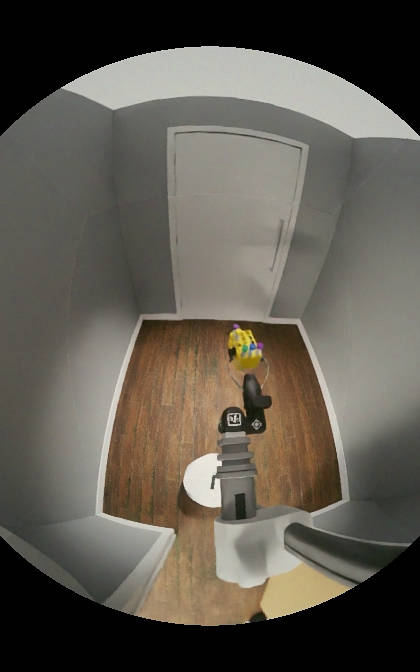

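Request:
{"method": "execute_actions", "body": {
  "actions": [
    {"r2":{"base":{"translate_m":0.5}}}
  ],
  "cameras": []
}}

Request:
{"method": "execute_actions", "body": {
  "actions": [
    {"r2":{"base":{"rotate_rad":3.1},"pace":"slow"}}
  ],
  "cameras": []
}}

Request:
{"method": "execute_actions", "body": {
  "actions": [
    {"r2":{"base":{"translate_m":-1.4},"pace":"slow"}}
  ],
  "cameras": ["r2_head_left_camera"]
}}

Scene clock: 116.57 s.
r1.base_odometry: x=-0.495 y=+0.679 heading=+1.568 (m, m, rad; r1's odometry frame)
r1.turned_by_wheels: +0.000 (rad since the last result)
r1.turned_by_imu: -0.002 (rad since the last result)
r1.base_tilt: forward=+0.1 right=-0.3 (deg)
r1.lidar_m: 0.29 1.37 2.00 2.33 2.44 1.98 1.94 2.19 1.69 1.68 1.42 1.13
r1.base_status: not commanded
r1.joint_positions: lift_m=+0.900 arm_m=+0.009 wrist_yaw_rad=+0.000 wrist_pitch_rad=-0.014 wrist_roll_rad=-0.017 gripper_m=-0.035
r1.joint_status: not commanded
r1.motor_effort: lift_m=+20(20) arm_m=+6(6) wrist_yaw_rad=-2(0) wrist_pitch_rad=-2(2) wrist_roll_rad=+0(0) gripper_m=-15(14) wheel_0=+11(11) wheel_1=+4(4) wheel_2=-9(9) (%)
r1.hand_pose: x=+0.4684 y=-0.0873 z=+1.0821 quat_wxyz=(+1.000, -0.009, -0.007, +0.000) (m; r1's base frame)
r1.wrist_depth_mm: 114 145 186 366 878 878 842 / 114 146 186 359 878 891 866 / 112 146 186 357 904 878 831 / 112 145 184 351 878 866 842 / 111 144 183 347 878 878 854 / 112 143 174 180 866 866 831 / 112 135 174 114 564 854 842
r2.base_odometry: x=-0.498 y=-3.225 heading=-1.570 (m, m, rad; r2's odometry frame)
r2.turned_by_wheels: +0.000 (rad since the last result)
r2.turned_by_imu: -0.005 (rad since the last result)
r2.base_tilt: forward=+0.1 right=-0.3 (deg)
r2.lidar_m: 0.44 1.22 0.91 0.85 0.91 0.97 1.66 1.11 1.23 1.16 1.22 1.27
r2.base_status: done
r2.joint_positions: lift_m=+0.850 arm_m=+0.051 wrist_yaw_rad=+0.000 wrist_pitch_rad=+0.023 wrist_roll_rad=-0.005 gripper_m=+0.030
r2.joint_status: not commanded
r2.motor_effort: lift_m=+21(21) arm_m=-5(5) wrist_yaw_rad=+1(1) wrist_pitch_rad=-9(8) wrist_roll_rad=+3(3) gripper_m=-23(18) wheel_0=-1(4) wheel_1=+0(4) wheel_2=+1(8) (%)
r2.hand_pose: x=+0.5102 y=-0.0874 z=+1.0215 quat_wxyz=(+1.000, -0.003, +0.011, +0.000) (m; r2's base frame)
r2.wrist_depth_mm: 976 946 960 946 946 946 917 / 976 976 960 960 946 946 931 / 991 976 960 177 946 960 931 / 1008 976 976 174 960 960 946 / 991 991 976 169 175 976 960 / 1008 1008 180 167 175 174 960 / 1025 1008 1008 - 991 991 976
pictures: none
No camera images: the call's "cameras" was empty. Leave "cameras" out to get every camera's image.

Scene clock: 120.93 s.
r1.base_odometry: x=-0.495 y=+0.679 heading=+1.568 (m, m, rad; r1's odometry frame)
r1.turned_by_wheels: +0.000 (rad since the last result)
r1.turned_by_imu: -0.001 (rad since the last result)
r1.base_tilt: forward=+0.1 right=-0.3 (deg)
r1.lidar_m: 0.30 1.38 1.99 2.36 2.43 1.98 1.97 2.16 1.71 1.67 1.41 1.16
r1.base_status: not commanded
r1.joint_positions: lift_m=+0.900 arm_m=+0.009 wrist_yaw_rad=+0.000 wrist_pitch_rad=-0.014 wrist_roll_rad=-0.017 gripper_m=-0.035
r1.joint_status: not commanded
r1.motor_effort: lift_m=+20(20) arm_m=+6(6) wrist_yaw_rad=-3(0) wrist_pitch_rad=-2(2) wrist_roll_rad=+0(0) gripper_m=-14(17) wheel_0=+11(11) wheel_1=+4(4) wheel_2=-9(9) (%)
r1.hand_pose: x=+0.4684 y=-0.0873 z=+1.0821 quat_wxyz=(+1.000, -0.009, -0.007, +0.000) (m; r1's base frame)
r1.wrist_depth_mm: 114 146 186 364 891 866 842 / 114 145 186 362 917 891 854 / 113 145 186 357 891 878 842 / 112 145 183 355 878 866 842 / 111 144 183 349 891 866 854 / 112 143 173 180 854 866 842 / 112 135 175 114 574 854 831
r2.base_odometry: x=-0.498 y=-3.225 heading=+1.530 (m, m, rad; r2's odometry frame)
r2.turned_by_wheels: +3.100 (rad since the last result)
r2.turned_by_imu: +3.165 (rad since the last result)
r2.base_tilt: forward=+0.3 right=-0.2 (deg)
r2.lidar_m: 0.44 1.12 1.22 1.18 1.24 1.30 1.25 1.21 0.87 0.85 0.90 0.96
r2.base_status: done
r2.joint_positions: lift_m=+0.850 arm_m=+0.051 wrist_yaw_rad=+0.000 wrist_pitch_rad=+0.023 wrist_roll_rad=-0.005 gripper_m=+0.030
r2.joint_status: not commanded
r2.motor_effort: lift_m=+21(21) arm_m=-5(5) wrist_yaw_rad=-1(0) wrist_pitch_rad=-9(9) wrist_roll_rad=+4(2) gripper_m=-21(17) wheel_0=-1(3) wheel_1=+0(5) wheel_2=-1(5) (%)
r2.hand_pose: x=+0.5102 y=-0.0874 z=+1.0215 quat_wxyz=(+1.000, -0.003, +0.011, +0.000) (m; r2's base frame)
r2.wrist_depth_mm: 878 1160 - - - 661 668 / 866 1160 - - - 676 676 / 854 1160 - - 668 683 676 / 854 1138 1661 174 676 683 683 / 891 1138 1430 168 175 691 683 / 842 1042 180 167 174 175 699 / 842 1138 1618 - 691 707 699
pictures: none
No camera images: the call's "cameras" was empty. Leave "cameras" out to get every camera's image.

action 0: r2: "base": translate_m = -1.4 would last too long for one action: at the pace "slow" translate_m can be at most 0.766 in either direction: name a faster pace, or command the rest in another action


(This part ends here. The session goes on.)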